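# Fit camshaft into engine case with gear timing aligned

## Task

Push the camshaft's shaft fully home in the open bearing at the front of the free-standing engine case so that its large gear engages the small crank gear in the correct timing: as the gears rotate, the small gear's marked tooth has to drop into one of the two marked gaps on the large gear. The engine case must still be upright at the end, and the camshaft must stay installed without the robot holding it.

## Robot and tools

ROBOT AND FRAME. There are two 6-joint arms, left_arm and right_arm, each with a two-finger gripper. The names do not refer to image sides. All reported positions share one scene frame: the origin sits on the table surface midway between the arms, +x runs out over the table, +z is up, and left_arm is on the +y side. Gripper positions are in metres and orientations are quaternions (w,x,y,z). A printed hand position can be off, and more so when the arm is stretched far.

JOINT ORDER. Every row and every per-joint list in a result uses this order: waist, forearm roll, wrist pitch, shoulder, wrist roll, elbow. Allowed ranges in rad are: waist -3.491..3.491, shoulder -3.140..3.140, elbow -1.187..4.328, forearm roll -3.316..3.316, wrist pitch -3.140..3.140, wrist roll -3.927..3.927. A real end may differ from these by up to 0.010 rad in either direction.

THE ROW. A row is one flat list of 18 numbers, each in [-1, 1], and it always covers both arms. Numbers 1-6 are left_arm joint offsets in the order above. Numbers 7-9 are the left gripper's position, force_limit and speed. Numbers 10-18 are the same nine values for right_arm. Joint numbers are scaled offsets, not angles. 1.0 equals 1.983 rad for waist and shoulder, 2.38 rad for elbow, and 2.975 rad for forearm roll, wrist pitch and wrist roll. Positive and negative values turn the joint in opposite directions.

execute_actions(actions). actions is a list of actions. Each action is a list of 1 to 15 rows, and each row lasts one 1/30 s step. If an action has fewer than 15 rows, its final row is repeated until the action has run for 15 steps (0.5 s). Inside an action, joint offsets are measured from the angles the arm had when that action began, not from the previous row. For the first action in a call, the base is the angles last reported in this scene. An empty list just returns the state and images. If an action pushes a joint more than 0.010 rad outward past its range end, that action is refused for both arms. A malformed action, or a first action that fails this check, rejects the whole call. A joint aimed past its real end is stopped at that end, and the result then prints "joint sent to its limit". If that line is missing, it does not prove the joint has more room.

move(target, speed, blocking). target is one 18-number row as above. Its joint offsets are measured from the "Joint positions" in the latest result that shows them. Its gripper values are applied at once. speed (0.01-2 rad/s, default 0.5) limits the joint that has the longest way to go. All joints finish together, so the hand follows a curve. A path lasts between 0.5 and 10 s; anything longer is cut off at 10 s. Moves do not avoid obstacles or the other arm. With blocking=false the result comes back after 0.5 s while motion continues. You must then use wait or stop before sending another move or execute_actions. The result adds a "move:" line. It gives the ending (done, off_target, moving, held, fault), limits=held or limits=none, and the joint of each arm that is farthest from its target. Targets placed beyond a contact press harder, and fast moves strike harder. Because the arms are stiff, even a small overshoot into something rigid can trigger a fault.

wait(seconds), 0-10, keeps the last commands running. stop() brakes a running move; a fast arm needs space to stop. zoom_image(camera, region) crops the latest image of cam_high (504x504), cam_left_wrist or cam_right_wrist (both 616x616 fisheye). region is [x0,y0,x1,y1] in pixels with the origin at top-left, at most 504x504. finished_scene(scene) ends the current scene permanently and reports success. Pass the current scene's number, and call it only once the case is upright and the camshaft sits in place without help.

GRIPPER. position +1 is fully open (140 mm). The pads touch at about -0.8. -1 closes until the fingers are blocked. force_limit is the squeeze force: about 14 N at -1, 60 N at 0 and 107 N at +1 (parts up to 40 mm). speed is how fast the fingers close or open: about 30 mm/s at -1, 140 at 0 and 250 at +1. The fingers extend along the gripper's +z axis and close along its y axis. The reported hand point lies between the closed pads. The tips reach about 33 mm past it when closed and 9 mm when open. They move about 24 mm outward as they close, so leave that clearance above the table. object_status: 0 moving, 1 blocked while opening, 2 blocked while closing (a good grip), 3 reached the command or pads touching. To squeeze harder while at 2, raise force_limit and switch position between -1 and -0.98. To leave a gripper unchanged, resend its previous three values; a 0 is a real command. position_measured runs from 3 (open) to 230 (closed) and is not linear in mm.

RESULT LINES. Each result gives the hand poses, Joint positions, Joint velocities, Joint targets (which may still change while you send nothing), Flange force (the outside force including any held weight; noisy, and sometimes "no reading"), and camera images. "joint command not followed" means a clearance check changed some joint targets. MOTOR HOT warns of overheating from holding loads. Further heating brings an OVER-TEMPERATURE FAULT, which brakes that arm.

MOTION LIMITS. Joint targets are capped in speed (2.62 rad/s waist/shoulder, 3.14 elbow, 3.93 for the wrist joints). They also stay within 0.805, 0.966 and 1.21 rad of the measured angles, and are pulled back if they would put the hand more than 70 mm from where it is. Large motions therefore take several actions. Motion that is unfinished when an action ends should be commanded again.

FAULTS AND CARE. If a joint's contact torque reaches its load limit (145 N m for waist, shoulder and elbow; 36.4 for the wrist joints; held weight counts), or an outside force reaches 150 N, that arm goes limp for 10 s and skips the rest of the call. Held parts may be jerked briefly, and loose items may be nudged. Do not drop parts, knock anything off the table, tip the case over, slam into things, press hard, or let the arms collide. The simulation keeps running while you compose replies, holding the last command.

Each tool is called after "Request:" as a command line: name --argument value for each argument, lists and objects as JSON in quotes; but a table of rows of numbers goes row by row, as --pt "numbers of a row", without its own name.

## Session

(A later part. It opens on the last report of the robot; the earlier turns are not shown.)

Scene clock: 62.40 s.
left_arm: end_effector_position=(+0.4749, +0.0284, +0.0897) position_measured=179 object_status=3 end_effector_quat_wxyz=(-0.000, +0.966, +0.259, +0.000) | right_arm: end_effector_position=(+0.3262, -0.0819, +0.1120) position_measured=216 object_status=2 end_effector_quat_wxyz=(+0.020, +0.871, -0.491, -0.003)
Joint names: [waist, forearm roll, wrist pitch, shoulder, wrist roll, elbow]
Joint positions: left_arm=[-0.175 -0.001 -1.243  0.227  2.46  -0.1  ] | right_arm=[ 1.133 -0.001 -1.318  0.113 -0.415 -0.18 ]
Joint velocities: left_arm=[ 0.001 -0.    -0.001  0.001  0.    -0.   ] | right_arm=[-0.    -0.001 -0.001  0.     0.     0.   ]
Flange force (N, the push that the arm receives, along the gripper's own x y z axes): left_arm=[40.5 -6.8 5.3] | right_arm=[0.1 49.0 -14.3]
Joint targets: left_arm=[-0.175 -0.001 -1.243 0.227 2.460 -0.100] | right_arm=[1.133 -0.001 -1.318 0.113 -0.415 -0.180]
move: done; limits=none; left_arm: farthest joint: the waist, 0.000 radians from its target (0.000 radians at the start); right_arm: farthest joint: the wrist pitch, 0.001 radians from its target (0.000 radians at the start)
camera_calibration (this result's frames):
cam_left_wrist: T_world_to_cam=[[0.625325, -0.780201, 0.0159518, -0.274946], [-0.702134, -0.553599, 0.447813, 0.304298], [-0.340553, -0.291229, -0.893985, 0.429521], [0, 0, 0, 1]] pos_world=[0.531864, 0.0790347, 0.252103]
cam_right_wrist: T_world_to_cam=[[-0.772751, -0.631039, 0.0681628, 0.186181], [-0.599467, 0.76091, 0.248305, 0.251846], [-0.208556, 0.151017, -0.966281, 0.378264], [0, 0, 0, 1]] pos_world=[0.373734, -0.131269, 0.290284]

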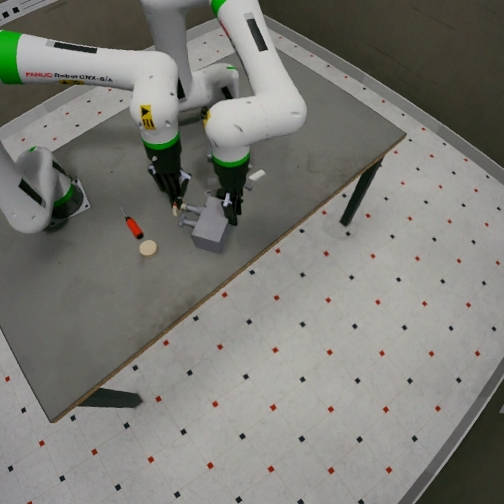

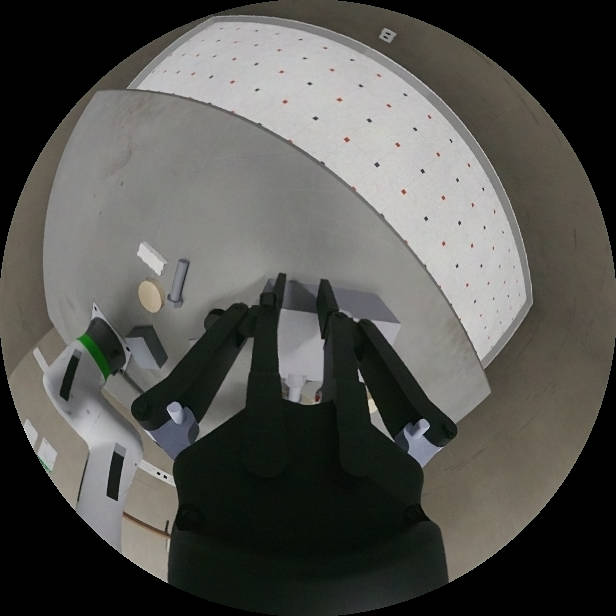

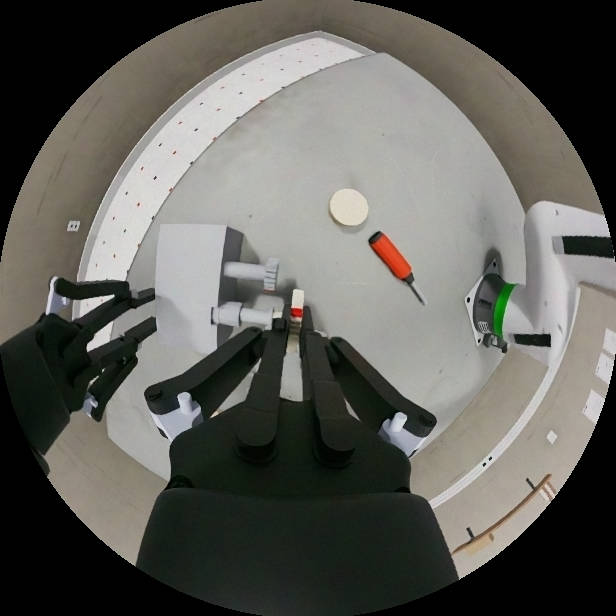

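Request:
move --target '[0,0,0,0,0,0,-0.4,0,0,0.0066,0,0.0183,-0.033,-0.0044,-0.033,-1,0,-1]' --speed 0.04

Request:
zoom_image --camera "cam_right_wrist" --region '[195, 250, 295, 350]'

Request:
zoom_image --camera "cam_high" --region '[160, 180, 230, 250]'

Request:
zoom_image --camera "cam_left_wrist" --region '[260, 330, 350, 420]'

Scene clock: 64.97 s.
left_arm: end_effector_position=(+0.4749, +0.0284, +0.0897) position_measured=179 object_status=3 end_effector_quat_wxyz=(-0.000, +0.966, +0.259, +0.000) | right_arm: end_effector_position=(+0.3148, -0.0885, +0.1085) position_measured=216 object_status=2 end_effector_quat_wxyz=(-0.001, +0.871, -0.491, -0.001)
Joint names: [waist, forearm roll, wrist pitch, shoulder, wrist roll, elbow]
Joint positions: left_arm=[-0.175 -0.001 -1.243  0.227  2.46  -0.1  ] | right_arm=[ 1.146 -0.001 -1.264  0.047 -0.428 -0.258]
Joint velocities: left_arm=[-0.001 -0.001  0.    -0.001  0.     0.001] | right_arm=[ 0.001 -0.     0.001 -0.    -0.    -0.   ]
Flange force (N, the push that the arm receives, along the gripper's own x y z axes): left_arm=[0.2 -8.7 7.5] | right_arm=[3.5 -3.7 3.4]
Joint targets: left_arm=[-0.175 -0.001 -1.243 0.227 2.460 -0.100] | right_arm=[1.146 -0.001 -1.264 0.047 -0.428 -0.258]
move: done; limits=none; left_arm: farthest joint: the waist, 0.000 radians from its target (0.000 radians at the start); right_arm: farthest joint: the waist, 0.000 radians from its target (0.013 radians at the start)
camera_calibration (this result's frames):
cam_left_wrist: T_world_to_cam=[[0.625325, -0.780202, 0.0159522, -0.274946], [-0.702135, -0.553599, 0.447812, 0.304299], [-0.340553, -0.291229, -0.893985, 0.429521], [0, 0, 0, 1]] pos_world=[0.531864, 0.0790346, 0.252103]
cam_right_wrist: T_world_to_cam=[[-0.773945, -0.632614, 0.0284311, 0.177916], [-0.605433, 0.75236, 0.259624, 0.250753], [-0.185632, 0.183721, -0.965291, 0.369042], [0, 0, 0, 1]] pos_world=[0.358017, -0.143905, 0.286073]

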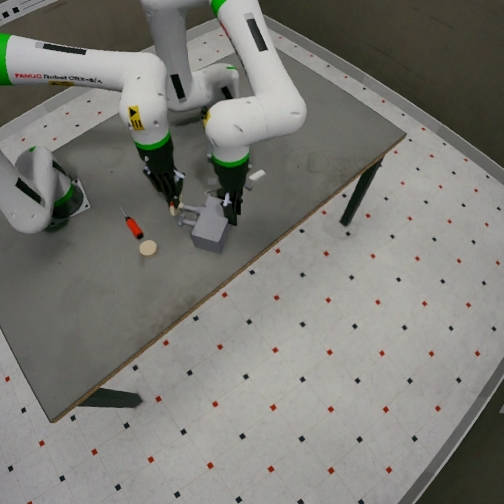

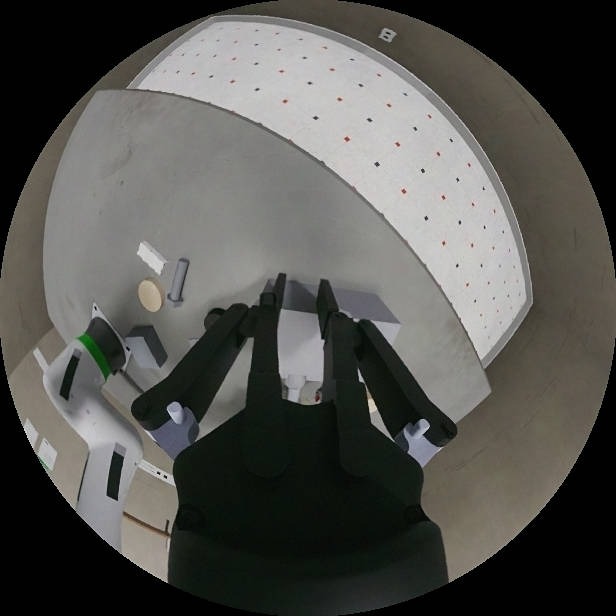

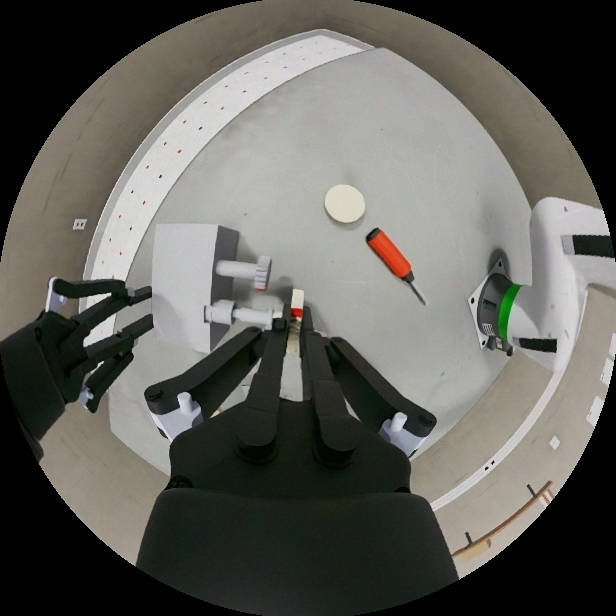

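Region (195, 250, 295, 350) of cam_right_wrist's 616x616 image, scaled by 5.040, with more detail than that image has.

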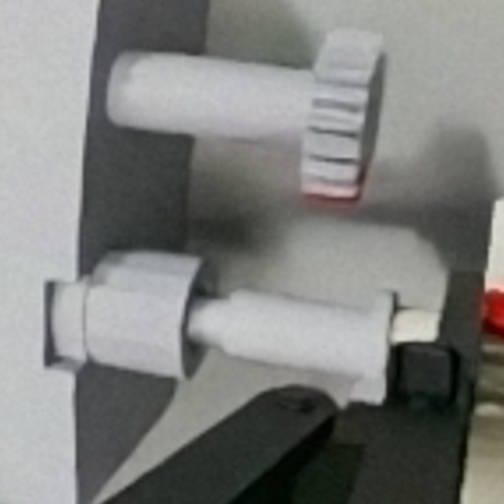

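Region (160, 180, 230, 250) of cam_high's 504x504 image, scaled by 7.200, with more detail than that image has.

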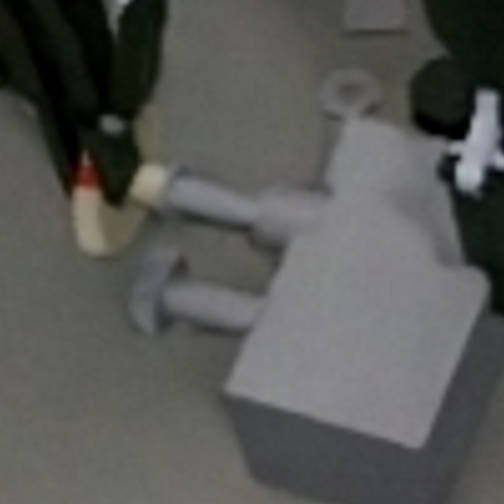

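Region (260, 330, 350, 420) of cam_left_wrist's 616x616 image, scaled by 5.600, with more detail than that image has.

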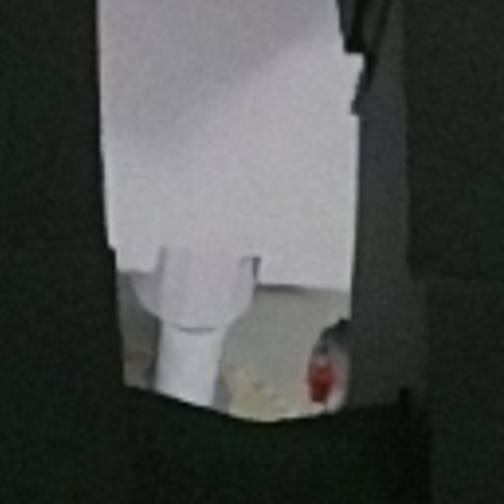

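Request:
move --target '[0,0,0,0,0,0,-0.4,0,0,0,0,0.0024,0.0012,0,-0.0021,-1,0,-1]' --speed 0.02

Request:
zoom_image --camera "cam_right_wrist" --region '[195, 250, 295, 350]'

Request:
move --target '[0,0,0,0,0,0,-0.4,0,0,-0.005,0,-0.0005,0.013,0.0034,0.0115,-1,0,-1]' --speed 0.02

Scene clock: 65.87 s.
left_arm: end_effector_position=(+0.4749, +0.0284, +0.0897) position_measured=179 object_status=3 end_effector_quat_wxyz=(-0.000, +0.966, +0.259, +0.000) | right_arm: end_effector_position=(+0.3147, -0.0885, +0.1054) position_measured=216 object_status=2 end_effector_quat_wxyz=(-0.001, +0.871, -0.491, -0.001)
Joint names: [waist, forearm roll, wrist pitch, shoulder, wrist roll, elbow]
Joint positions: left_arm=[-0.175 -0.001 -1.243  0.227  2.46  -0.1  ] | right_arm=[ 1.146 -0.001 -1.257  0.05  -0.428 -0.263]
Joint velocities: left_arm=[-0.    -0.001 -0.001 -0.001  0.001 -0.   ] | right_arm=[ 0.     0.004 -0.     0.    -0.001 -0.001]
Flange force (N, the push that the arm receives, along the gripper's own x y z axes): left_arm=[1.1 -2.8 4.9] | right_arm=[0.7 2.6 -16.1]
Joint targets: left_arm=[-0.175 -0.001 -1.243 0.227 2.460 -0.100] | right_arm=[1.146 -0.001 -1.257 0.050 -0.428 -0.263]
move: done; limits=none; left_arm: farthest joint: the waist, 0.000 radians from its target (0.000 radians at the start); right_arm: farthest joint: the waist, 0.000 radians from its target (0.000 radians at the start)
camera_calibration (this result's frames):
cam_left_wrist: T_world_to_cam=[[0.625324, -0.780202, 0.0159522, -0.274946], [-0.702135, -0.553598, 0.447812, 0.304299], [-0.340553, -0.291228, -0.893985, 0.429521], [0, 0, 0, 1]] pos_world=[0.531864, 0.0790347, 0.252103]
cam_right_wrist: T_world_to_cam=[[-0.77394, -0.632611, 0.0286491, 0.177907], [-0.605398, 0.752403, 0.259581, 0.25155], [-0.18577, 0.183556, -0.965296, 0.366111], [0, 0, 0, 1]] pos_world=[0.35799, -0.143923, 0.283011]

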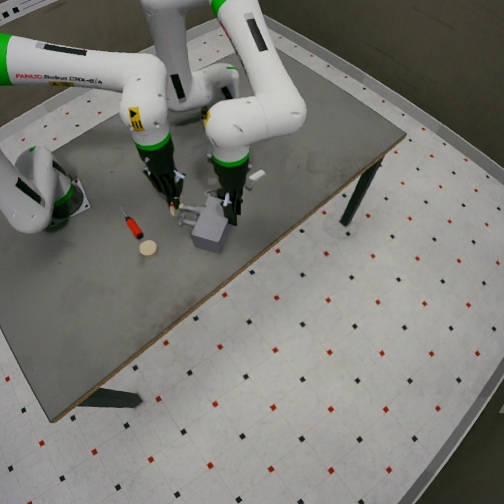

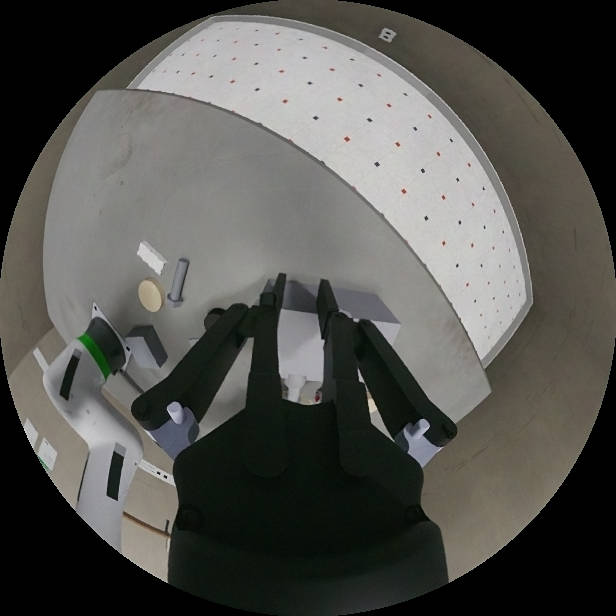

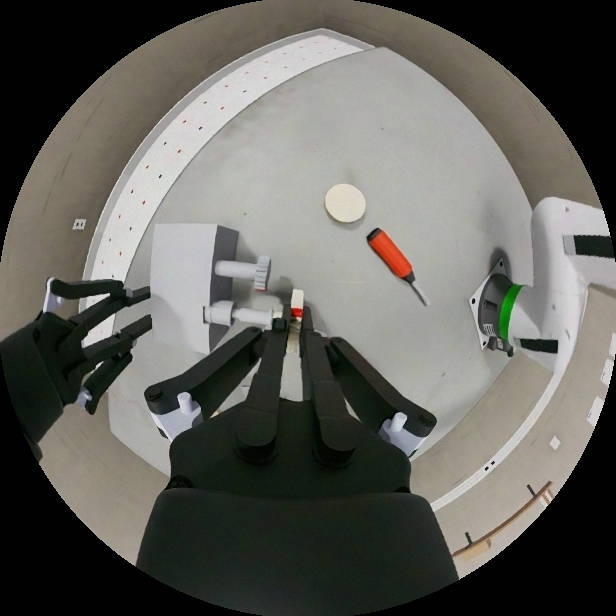

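Region (195, 250, 295, 350) of cam_right_wrist's 616x616 image, scaled by 5.040, with more detail than that image has.

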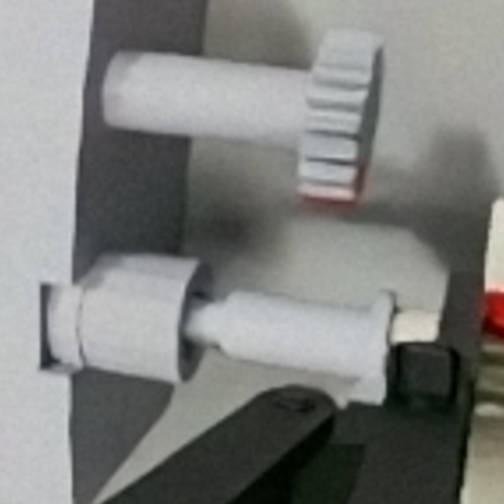

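Scene clock: 67.47 s.
left_arm: end_effector_position=(+0.4750, +0.0285, +0.0897) position_measured=179 object_status=3 end_effector_quat_wxyz=(-0.000, +0.966, +0.259, +0.001) | right_arm: end_effector_position=(+0.3235, -0.0832, +0.1054) position_measured=216 object_status=2 end_effector_quat_wxyz=(-0.000, +0.871, -0.491, -0.001)
Joint names: [waist, forearm roll, wrist pitch, shoulder, wrist roll, elbow]
Joint positions: left_arm=[-0.175 -0.001 -1.243  0.227  2.46  -0.1  ] | right_arm=[ 1.136 -0.002 -1.259  0.076 -0.418 -0.236]
Joint velocities: left_arm=[-0.001  0.     0.    -0.    -0.     0.   ] | right_arm=[ 0.     0.003 -0.001  0.    -0.001  0.   ]
Flange force (N, the push that the arm receives, along the gripper's own x y z axes): left_arm=[14.7 -2.4 7.8] | right_arm=[-3.3 29.8 -29.9]
Joint targets: left_arm=[-0.175 -0.001 -1.243 0.227 2.460 -0.100] | right_arm=[1.136 -0.001 -1.258 0.076 -0.418 -0.236]
move: done; limits=none; left_arm: farthest joint: the waist, 0.000 radians from its target (0.000 radians at the start); right_arm: farthest joint: the forearm roll, 0.001 radians from its target (0.000 radians at the start)
camera_calibration (this result's frames):
cam_left_wrist: T_world_to_cam=[[0.625279, -0.780236, 0.016095, -0.274989], [-0.702296, -0.553586, 0.447574, 0.30448], [-0.340304, -0.291162, -0.894102, 0.429459], [0, 0, 0, 1]] pos_world=[0.531926, 0.0790415, 0.252128]
cam_right_wrist: T_world_to_cam=[[-0.77382, -0.632744, 0.0289524, 0.188002], [-0.605467, 0.752339, 0.259607, 0.25293], [-0.186047, 0.183359, -0.96528, 0.366815], [0, 0, 0, 1]] pos_world=[0.366865, -0.138591, 0.282974]

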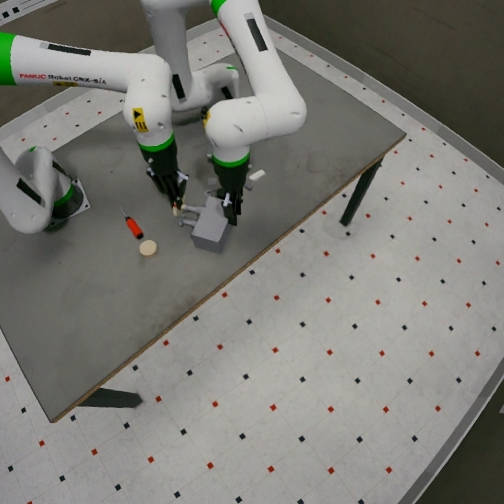

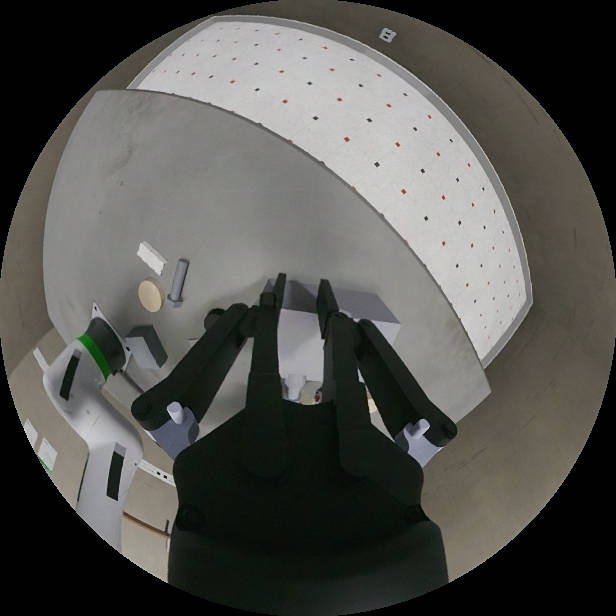

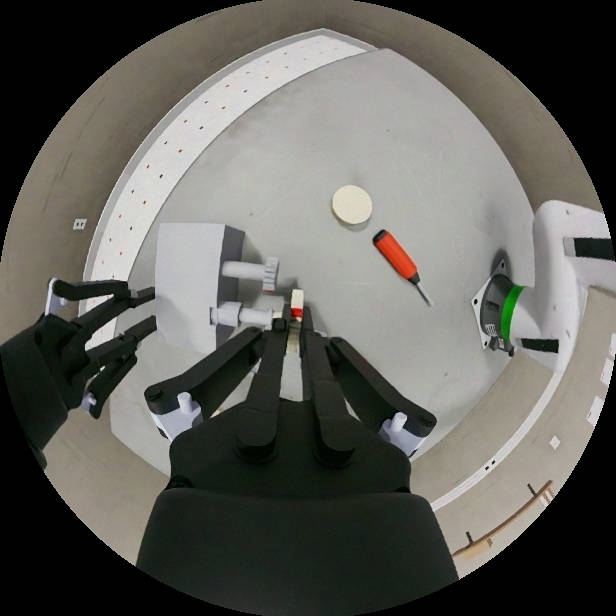

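Request:
move --target '[0,0,0,0,0,0,-0.4,0,0,0,0.0003,0.011,-0.0151,0,-0.0134,-1,0,-1]' --speed 0.02

Request:
move --target '[0,0,0,0,0,0,-0.4,0,0,-0.0009,0,0,0.0024,0.0006,0.0021,-1,0,-1]' --speed 0.01

Scene clock: 69.50 s.
left_arm: end_effector_position=(+0.4750, +0.0285, +0.0897) position_measured=179 object_status=3 end_effector_quat_wxyz=(-0.000, +0.966, +0.259, +0.001) | right_arm: end_effector_position=(+0.3229, -0.0847, +0.1056) position_measured=216 object_status=2 end_effector_quat_wxyz=(-0.016, +0.871, -0.491, +0.001)
Joint names: [waist, forearm roll, wrist pitch, shoulder, wrist roll, elbow]
Joint positions: left_arm=[-0.175 -0.001 -1.243  0.227  2.46  -0.1  ] | right_arm=[ 1.136 -0.001 -1.226  0.046 -0.418 -0.268]
Joint velocities: left_arm=[-0.002 -0.001 -0.001 -0.001 -0.     0.   ] | right_arm=[-0.    -0.002  0.001 -0.    -0.001  0.   ]
Flange force (N, the push that the arm receives, along the gripper's own x y z axes): left_arm=[7.7 -1.8 6.1] | right_arm=[-3.5 2.0 1.3]
Joint targets: left_arm=[-0.175 -0.001 -1.243 0.227 2.460 -0.100] | right_arm=[1.136 -0.001 -1.226 0.046 -0.418 -0.268]
move: done; limits=none; left_arm: farthest joint: the waist, 0.000 radians from its target (0.000 radians at the start); right_arm: farthest joint: the waist, 0.000 radians from its target (0.000 radians at the start)
camera_calibration (this result's frames):
cam_left_wrist: T_world_to_cam=[[0.625279, -0.780236, 0.0160872, -0.274985], [-0.702293, -0.553587, 0.447579, 0.304476], [-0.340311, -0.291159, -0.8941, 0.429461], [0, 0, 0, 1]] pos_world=[0.531924, 0.079042, 0.252128]
cam_right_wrist: T_world_to_cam=[[-0.773932, -0.633269, -0.000861617, 0.189768], [-0.61045, 0.745682, 0.267039, 0.253834], [-0.168465, 0.207196, -0.963685, 0.36336], [0, 0, 0, 1]] pos_world=[0.363033, -0.144392, 0.282545]

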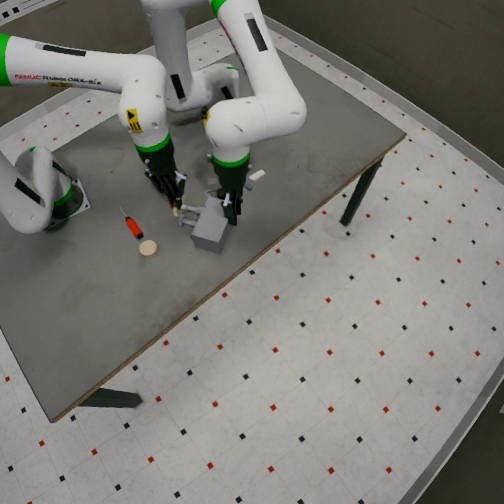

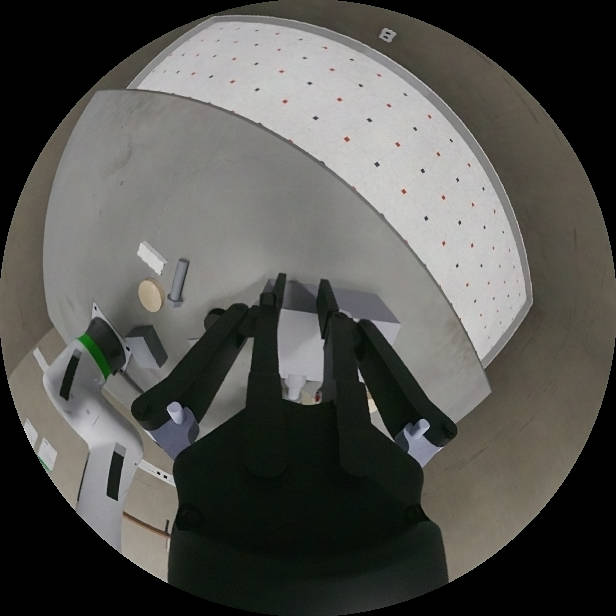

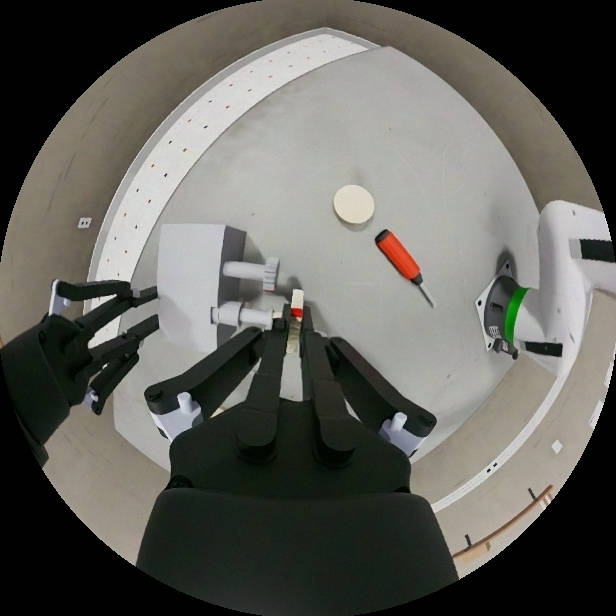

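Scene clock: 70.23 s.
left_arm: end_effector_position=(+0.4750, +0.0285, +0.0897) position_measured=179 object_status=3 end_effector_quat_wxyz=(-0.000, +0.966, +0.259, +0.001) | right_arm: end_effector_position=(+0.3246, -0.0836, +0.1056) position_measured=216 object_status=2 end_effector_quat_wxyz=(-0.016, +0.871, -0.491, +0.001)
Joint names: [waist, forearm roll, wrist pitch, shoulder, wrist roll, elbow]
Joint positions: left_arm=[-0.175 -0.001 -1.243  0.227  2.46  -0.1  ] | right_arm=[ 1.134 -0.001 -1.226  0.05  -0.416 -0.263]
Joint velocities: left_arm=[ 0.001  0.    -0.    -0.     0.     0.001] | right_arm=[ 0.001  0.001  0.001  0.    -0.    -0.   ]
Flange force (N, the push that the arm receives, along the gripper's own x y z axes): left_arm=[6.6 -1.2 3.8] | right_arm=[-0.5 -0.2 6.9]
Joint targets: left_arm=[-0.175 -0.001 -1.243 0.227 2.460 -0.100] | right_arm=[1.134 -0.001 -1.226 0.050 -0.416 -0.263]
move: done; limits=none; left_arm: farthest joint: the waist, 0.000 radians from its target (0.000 radians at the start); right_arm: farthest joint: the waist, 0.000 radians from its target (0.002 radians at the start)
camera_calibration (this result's frames):
cam_left_wrist: T_world_to_cam=[[0.625279, -0.780236, 0.0160963, -0.274989], [-0.702297, -0.553585, 0.447574, 0.30448], [-0.340302, -0.291163, -0.894102, 0.429458], [0, 0, 0, 1]] pos_world=[0.531926, 0.0790413, 0.252128]
cam_right_wrist: T_world_to_cam=[[-0.773936, -0.633263, -0.00113767, 0.191789], [-0.610505, 0.745642, 0.267023, 0.25411], [-0.168248, 0.207353, -0.963689, 0.363382], [0, 0, 0, 1]] pos_world=[0.364706, -0.143371, 0.282553]

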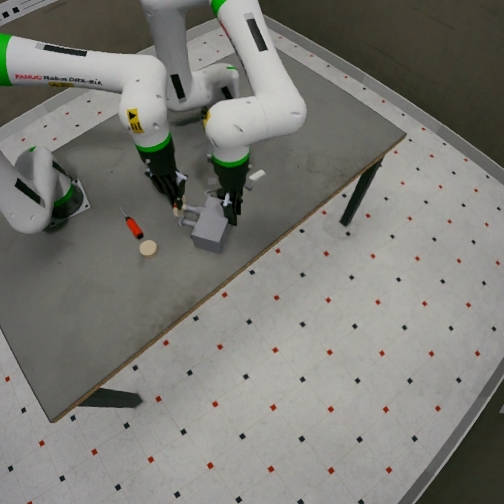

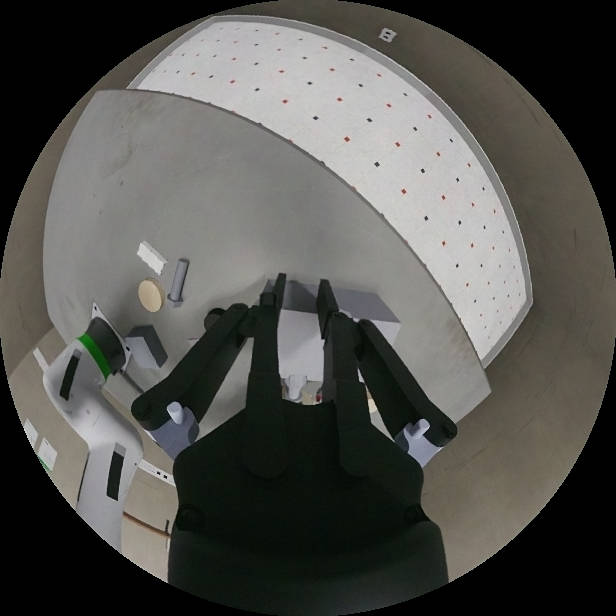

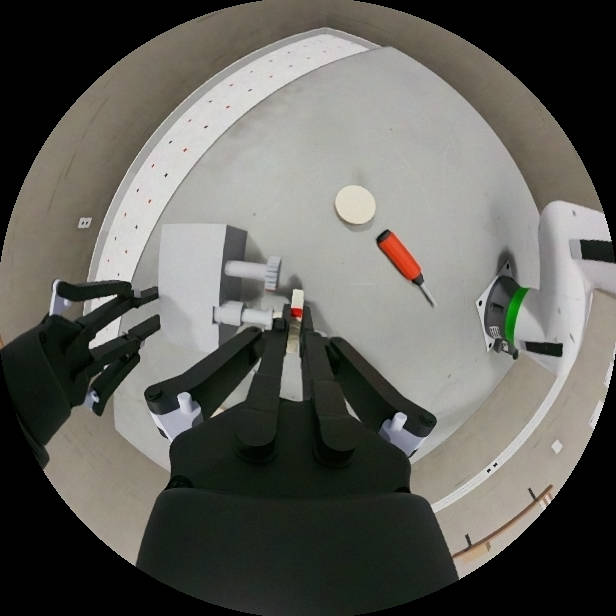

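Going in.

Request:
move --target '[0,0,0,0,0,0,-0.4,0,0,-0.0014,0,0.0003,0.0038,0.0009,0.0028,-1,0,-1]' --speed 0.01

Request:
move --target '[0,0,0,0,0,0,-0.4,0,0,-0.0014,0,-0.0001,0.0036,0.0009,0.0032,-1,0,-1]' --speed 0.01

Scene clock: 71.50 s.
left_arm: end_effector_position=(+0.4751, +0.0284, +0.0897) position_measured=179 object_status=3 end_effector_quat_wxyz=(-0.000, +0.966, +0.259, +0.001) | right_arm: end_effector_position=(+0.3271, -0.0822, +0.1051) position_measured=216 object_status=2 end_effector_quat_wxyz=(-0.016, +0.871, -0.491, +0.001)
Joint names: [waist, forearm roll, wrist pitch, shoulder, wrist roll, elbow]
Joint positions: left_arm=[-0.175 -0.001 -1.243  0.227  2.46  -0.1  ] | right_arm=[ 1.132 -0.001 -1.225  0.058 -0.414 -0.256]
Joint velocities: left_arm=[ 0.001 -0.001 -0.001 -0.002  0.     0.   ] | right_arm=[-0.    -0.002  0.006  0.001  0.     0.   ]
Flange force (N, the push that the arm receives, along the gripper's own x y z axes): left_arm=[18.7 1.6 5.9] | right_arm=[-2.2 31.7 -25.7]
Joint targets: left_arm=[-0.175 -0.001 -1.243 0.227 2.460 -0.100] | right_arm=[1.132 -0.001 -1.225 0.058 -0.414 -0.256]
move: done; limits=none; left_arm: farthest joint: the waist, 0.000 radians from its target (0.000 radians at the start); right_arm: farthest joint: the waist, 0.000 radians from its target (0.003 radians at the start)
camera_calibration (this result's frames):
cam_left_wrist: T_world_to_cam=[[0.625277, -0.780235, 0.0161933, -0.275032], [-0.702344, -0.553567, 0.447522, 0.304525], [-0.340208, -0.291198, -0.894126, 0.429425], [0, 0, 0, 1]] pos_world=[0.531947, 0.0790336, 0.252132]
cam_right_wrist: T_world_to_cam=[[-0.774008, -0.633175, -0.000995575, 0.19458], [-0.610403, 0.74575, 0.266956, 0.254691], [-0.168287, 0.207234, -0.963708, 0.362996], [0, 0, 0, 1]] pos_world=[0.367158, -0.141958, 0.282024]

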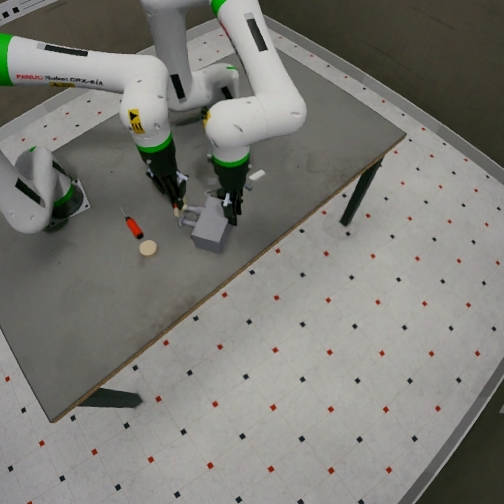

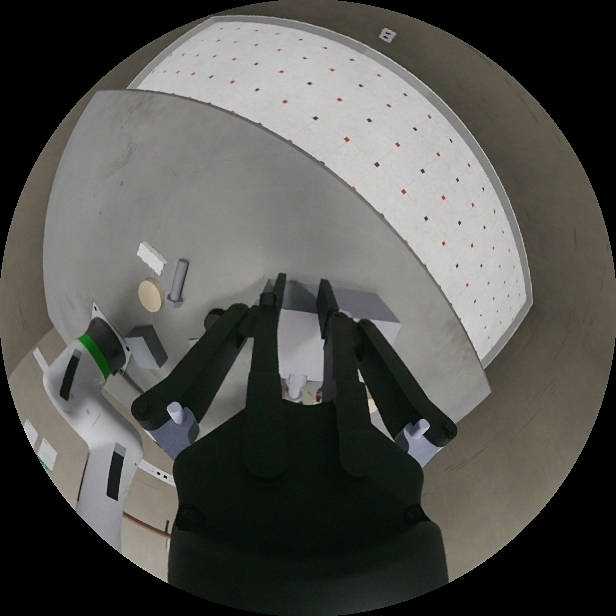

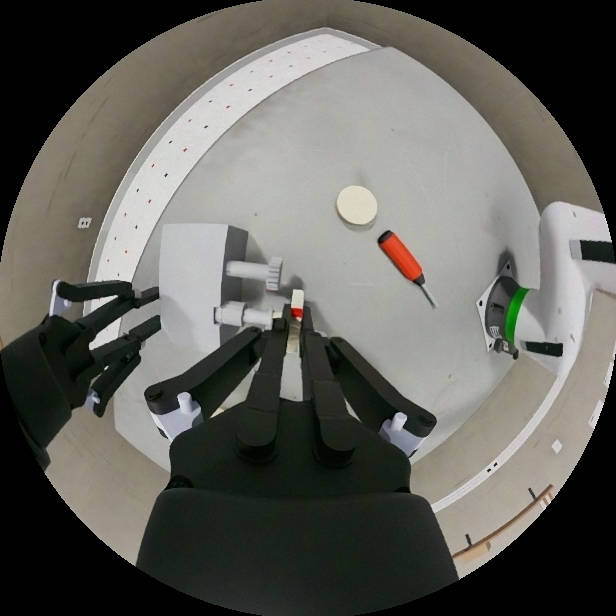

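Scene clock: 72.47 s.
left_arm: end_effector_position=(+0.4752, +0.0285, +0.0897) position_measured=179 object_status=3 end_effector_quat_wxyz=(-0.000, +0.966, +0.259, +0.001) | right_arm: end_effector_position=(+0.3295, -0.0808, +0.1051) position_measured=216 object_status=2 end_effector_quat_wxyz=(-0.016, +0.871, -0.491, +0.001)
Joint names: [waist, forearm roll, wrist pitch, shoulder, wrist roll, elbow]
Joint positions: left_arm=[-0.175 -0.001 -1.243  0.227  2.46  -0.1  ] | right_arm=[ 1.129 -0.001 -1.226  0.065 -0.411 -0.248]
Joint velocities: left_arm=[-0.001 -0.001  0.001 -0.001 -0.     0.001] | right_arm=[ 0.     0.001 -0.001  0.    -0.     0.   ]
Flange force (N, the push that the arm receives, along the gripper's own x y z axes): left_arm=[63.1 -4.4 6.7] | right_arm=[-4.3 77.6 -51.1]
Joint targets: left_arm=[-0.175 -0.001 -1.243 0.227 2.460 -0.100] | right_arm=[1.129 -0.001 -1.225 0.065 -0.411 -0.248]
move: done; limits=none; left_arm: farthest joint: the waist, 0.000 radians from its target (0.000 radians at the start); right_arm: farthest joint: the wrist pitch, 0.001 radians from its target (0.000 radians at the start)
camera_calibration (this result's frames):
cam_left_wrist: T_world_to_cam=[[0.62528, -0.78023, 0.0163076, -0.275074], [-0.702448, -0.553595, 0.447325, 0.304676], [-0.339989, -0.291159, -0.894223, 0.429392], [0, 0, 0, 1]] pos_world=[0.532006, 0.0790677, 0.252168]
cam_right_wrist: T_world_to_cam=[[-0.774087, -0.633079, -0.000798029, 0.197369], [-0.610279, 0.745872, 0.266897, 0.255133], [-0.168372, 0.207089, -0.963725, 0.363132], [0, 0, 0, 1]] pos_world=[0.369624, -0.140547, 0.282023]

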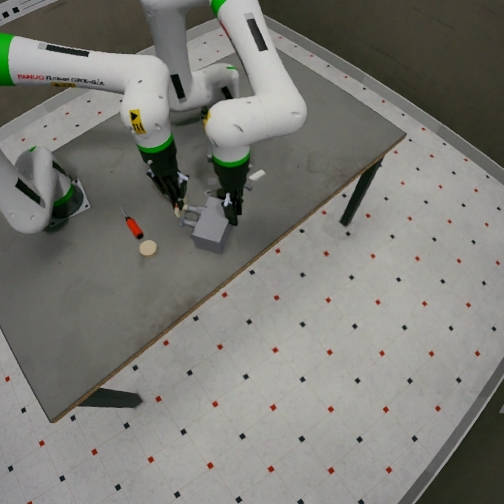

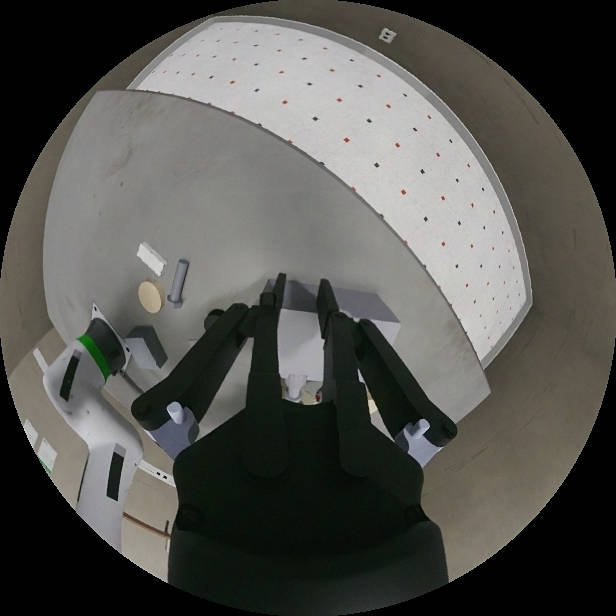

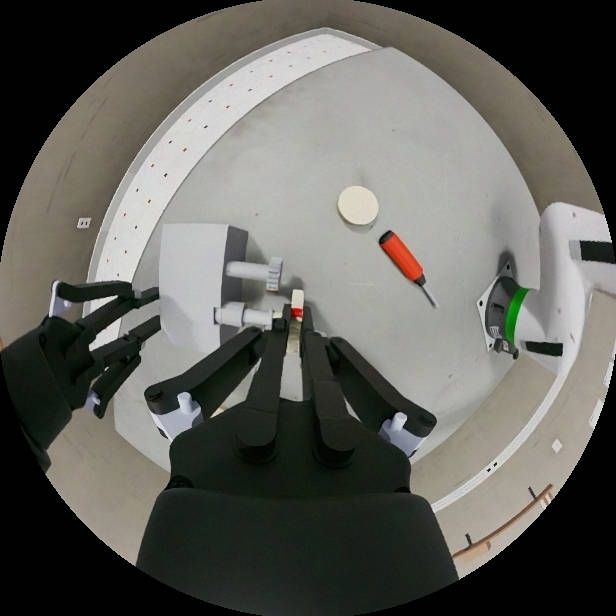

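Self-locking friction when pressing down. Back 3, up 1, then forward.

Request:
move --target '[0,0,0,0,0,0,-0.4,0,0,0.0014,0,-0.0005,-0.004,-0.0009,-0.0025,-1,0,-1]' --speed 0.01

Request:
move --target '[0,0,0,0,0,0,-0.4,0,0,-0.0014,0,-0.0001,0.0036,0.0009,0.0033,-1,0,-1]' --speed 0.01

Scene clock: 73.63 s.
left_arm: end_effector_position=(+0.4750, +0.0285, +0.0897) position_measured=179 object_status=3 end_effector_quat_wxyz=(-0.000, +0.966, +0.259, +0.001) | right_arm: end_effector_position=(+0.3271, -0.0821, +0.1061) position_measured=216 object_status=2 end_effector_quat_wxyz=(-0.016, +0.871, -0.491, +0.001)
Joint names: [waist, forearm roll, wrist pitch, shoulder, wrist roll, elbow]
Joint positions: left_arm=[-0.175 -0.001 -1.243  0.227  2.46  -0.1  ] | right_arm=[ 1.132 -0.001 -1.227  0.057 -0.414 -0.254]
Joint velocities: left_arm=[ 0.001  0.001  0.001 -0.001  0.     0.   ] | right_arm=[ 0.    -0.001 -0.001 -0.     0.    -0.   ]
Flange force (N, the push that the arm receives, along the gripper's own x y z axes): left_arm=[12.8 -5.2 6.9] | right_arm=[1.3 8.1 10.1]
Joint targets: left_arm=[-0.175 -0.001 -1.243 0.227 2.460 -0.100] | right_arm=[1.132 -0.001 -1.227 0.057 -0.414 -0.254]
move: done; limits=none; left_arm: farthest joint: the waist, 0.000 radians from its target (0.000 radians at the start); right_arm: farthest joint: the waist, 0.000 radians from its target (0.003 radians at the start)
camera_calibration (this result's frames):
cam_left_wrist: T_world_to_cam=[[0.62533, -0.780193, 0.0161763, -0.275016], [-0.702283, -0.553605, 0.447572, 0.30447], [-0.340237, -0.29124, -0.894102, 0.429462], [0, 0, 0, 1]] pos_world=[0.531918, 0.0790678, 0.25216]
cam_right_wrist: T_world_to_cam=[[-0.774024, -0.633154, -0.00137433, 0.194763], [-0.610432, 0.745666, 0.267124, 0.254349], [-0.168106, 0.207599, -0.963661, 0.363921], [0, 0, 0, 1]] pos_world=[0.367191, -0.141894, 0.283022]

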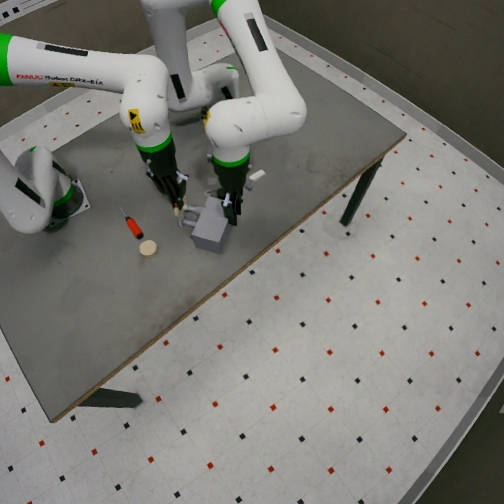

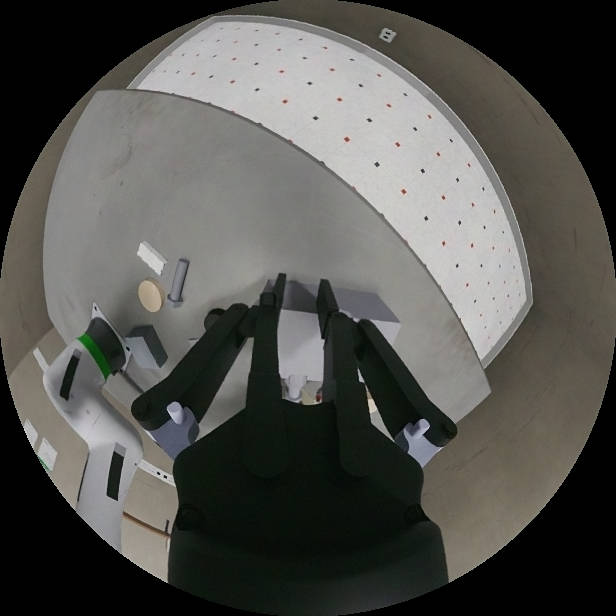

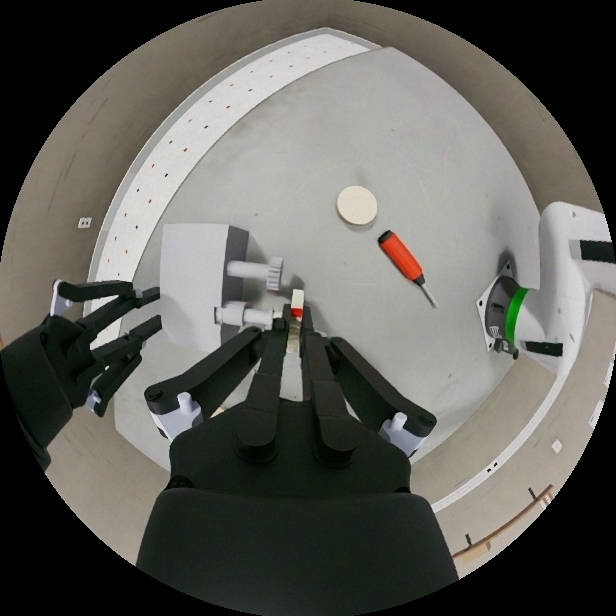

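Scene clock: 74.63 s.
left_arm: end_effector_position=(+0.4751, +0.0284, +0.0898) position_measured=179 object_status=3 end_effector_quat_wxyz=(+0.000, +0.966, +0.259, +0.001) | right_arm: end_effector_position=(+0.3297, -0.0806, +0.1062) position_measured=216 object_status=2 end_effector_quat_wxyz=(-0.016, +0.871, -0.491, +0.001)
Joint names: [waist, forearm roll, wrist pitch, shoulder, wrist roll, elbow]
Joint positions: left_arm=[-0.175 -0.001 -1.243  0.227  2.46  -0.1  ] | right_arm=[ 1.129 -0.001 -1.228  0.064 -0.411 -0.247]
Joint velocities: left_arm=[-0.001 -0.     0.    -0.001  0.    -0.   ] | right_arm=[0.001 0.001 0.001 0.    0.    0.   ]
Flange force (N, the push that the arm receives, along the gripper's own x y z axes): left_arm=[50.3 -0.3 9.3] | right_arm=[-5.1 56.0 -27.0]
Joint targets: left_arm=[-0.175 -0.001 -1.243 0.227 2.460 -0.100] | right_arm=[1.129 -0.001 -1.228 0.064 -0.411 -0.247]
move: done; limits=none; left_arm: farthest joint: the waist, 0.000 radians from its target (0.000 radians at the start); right_arm: farthest joint: the wrist pitch, 0.001 radians from its target (0.000 radians at the start)
camera_calibration (this result's frames):
cam_left_wrist: T_world_to_cam=[[0.625327, -0.780191, 0.016351, -0.2751], [-0.702367, -0.553573, 0.447479, 0.304544], [-0.340067, -0.291305, -0.894145, 0.429427], [0, 0, 0, 1]] pos_world=[0.531963, 0.0790508, 0.252191]
cam_right_wrist: T_world_to_cam=[[-0.774093, -0.633071, -0.00140427, 0.197682], [-0.610359, 0.74573, 0.267112, 0.254741], [-0.168053, 0.207626, -0.963665, 0.364122], [0, 0, 0, 1]] pos_world=[0.369699, -0.140422, 0.283125]

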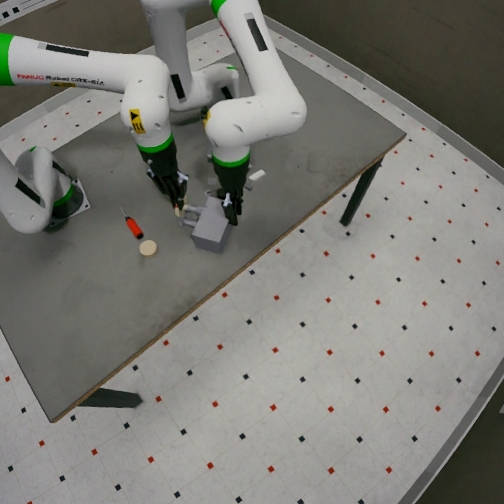

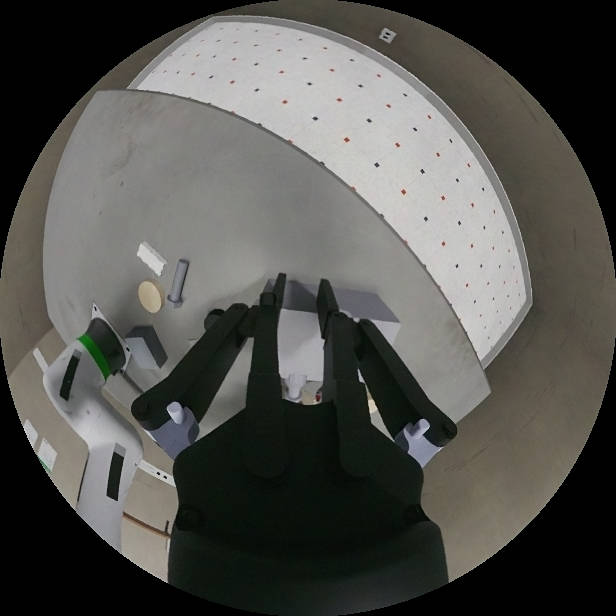

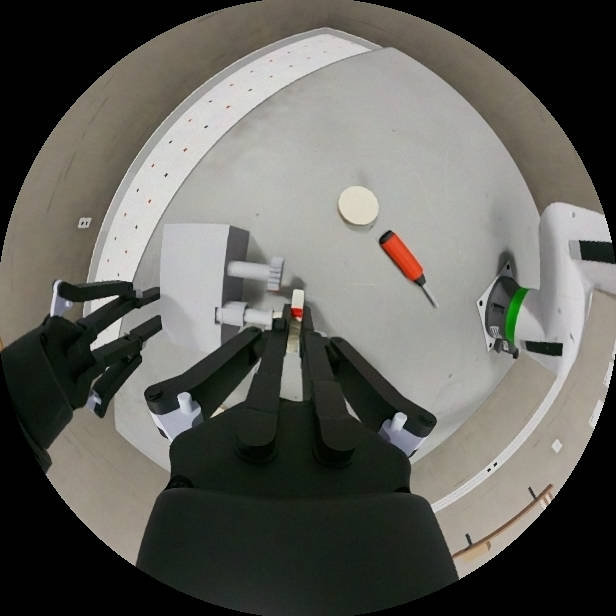

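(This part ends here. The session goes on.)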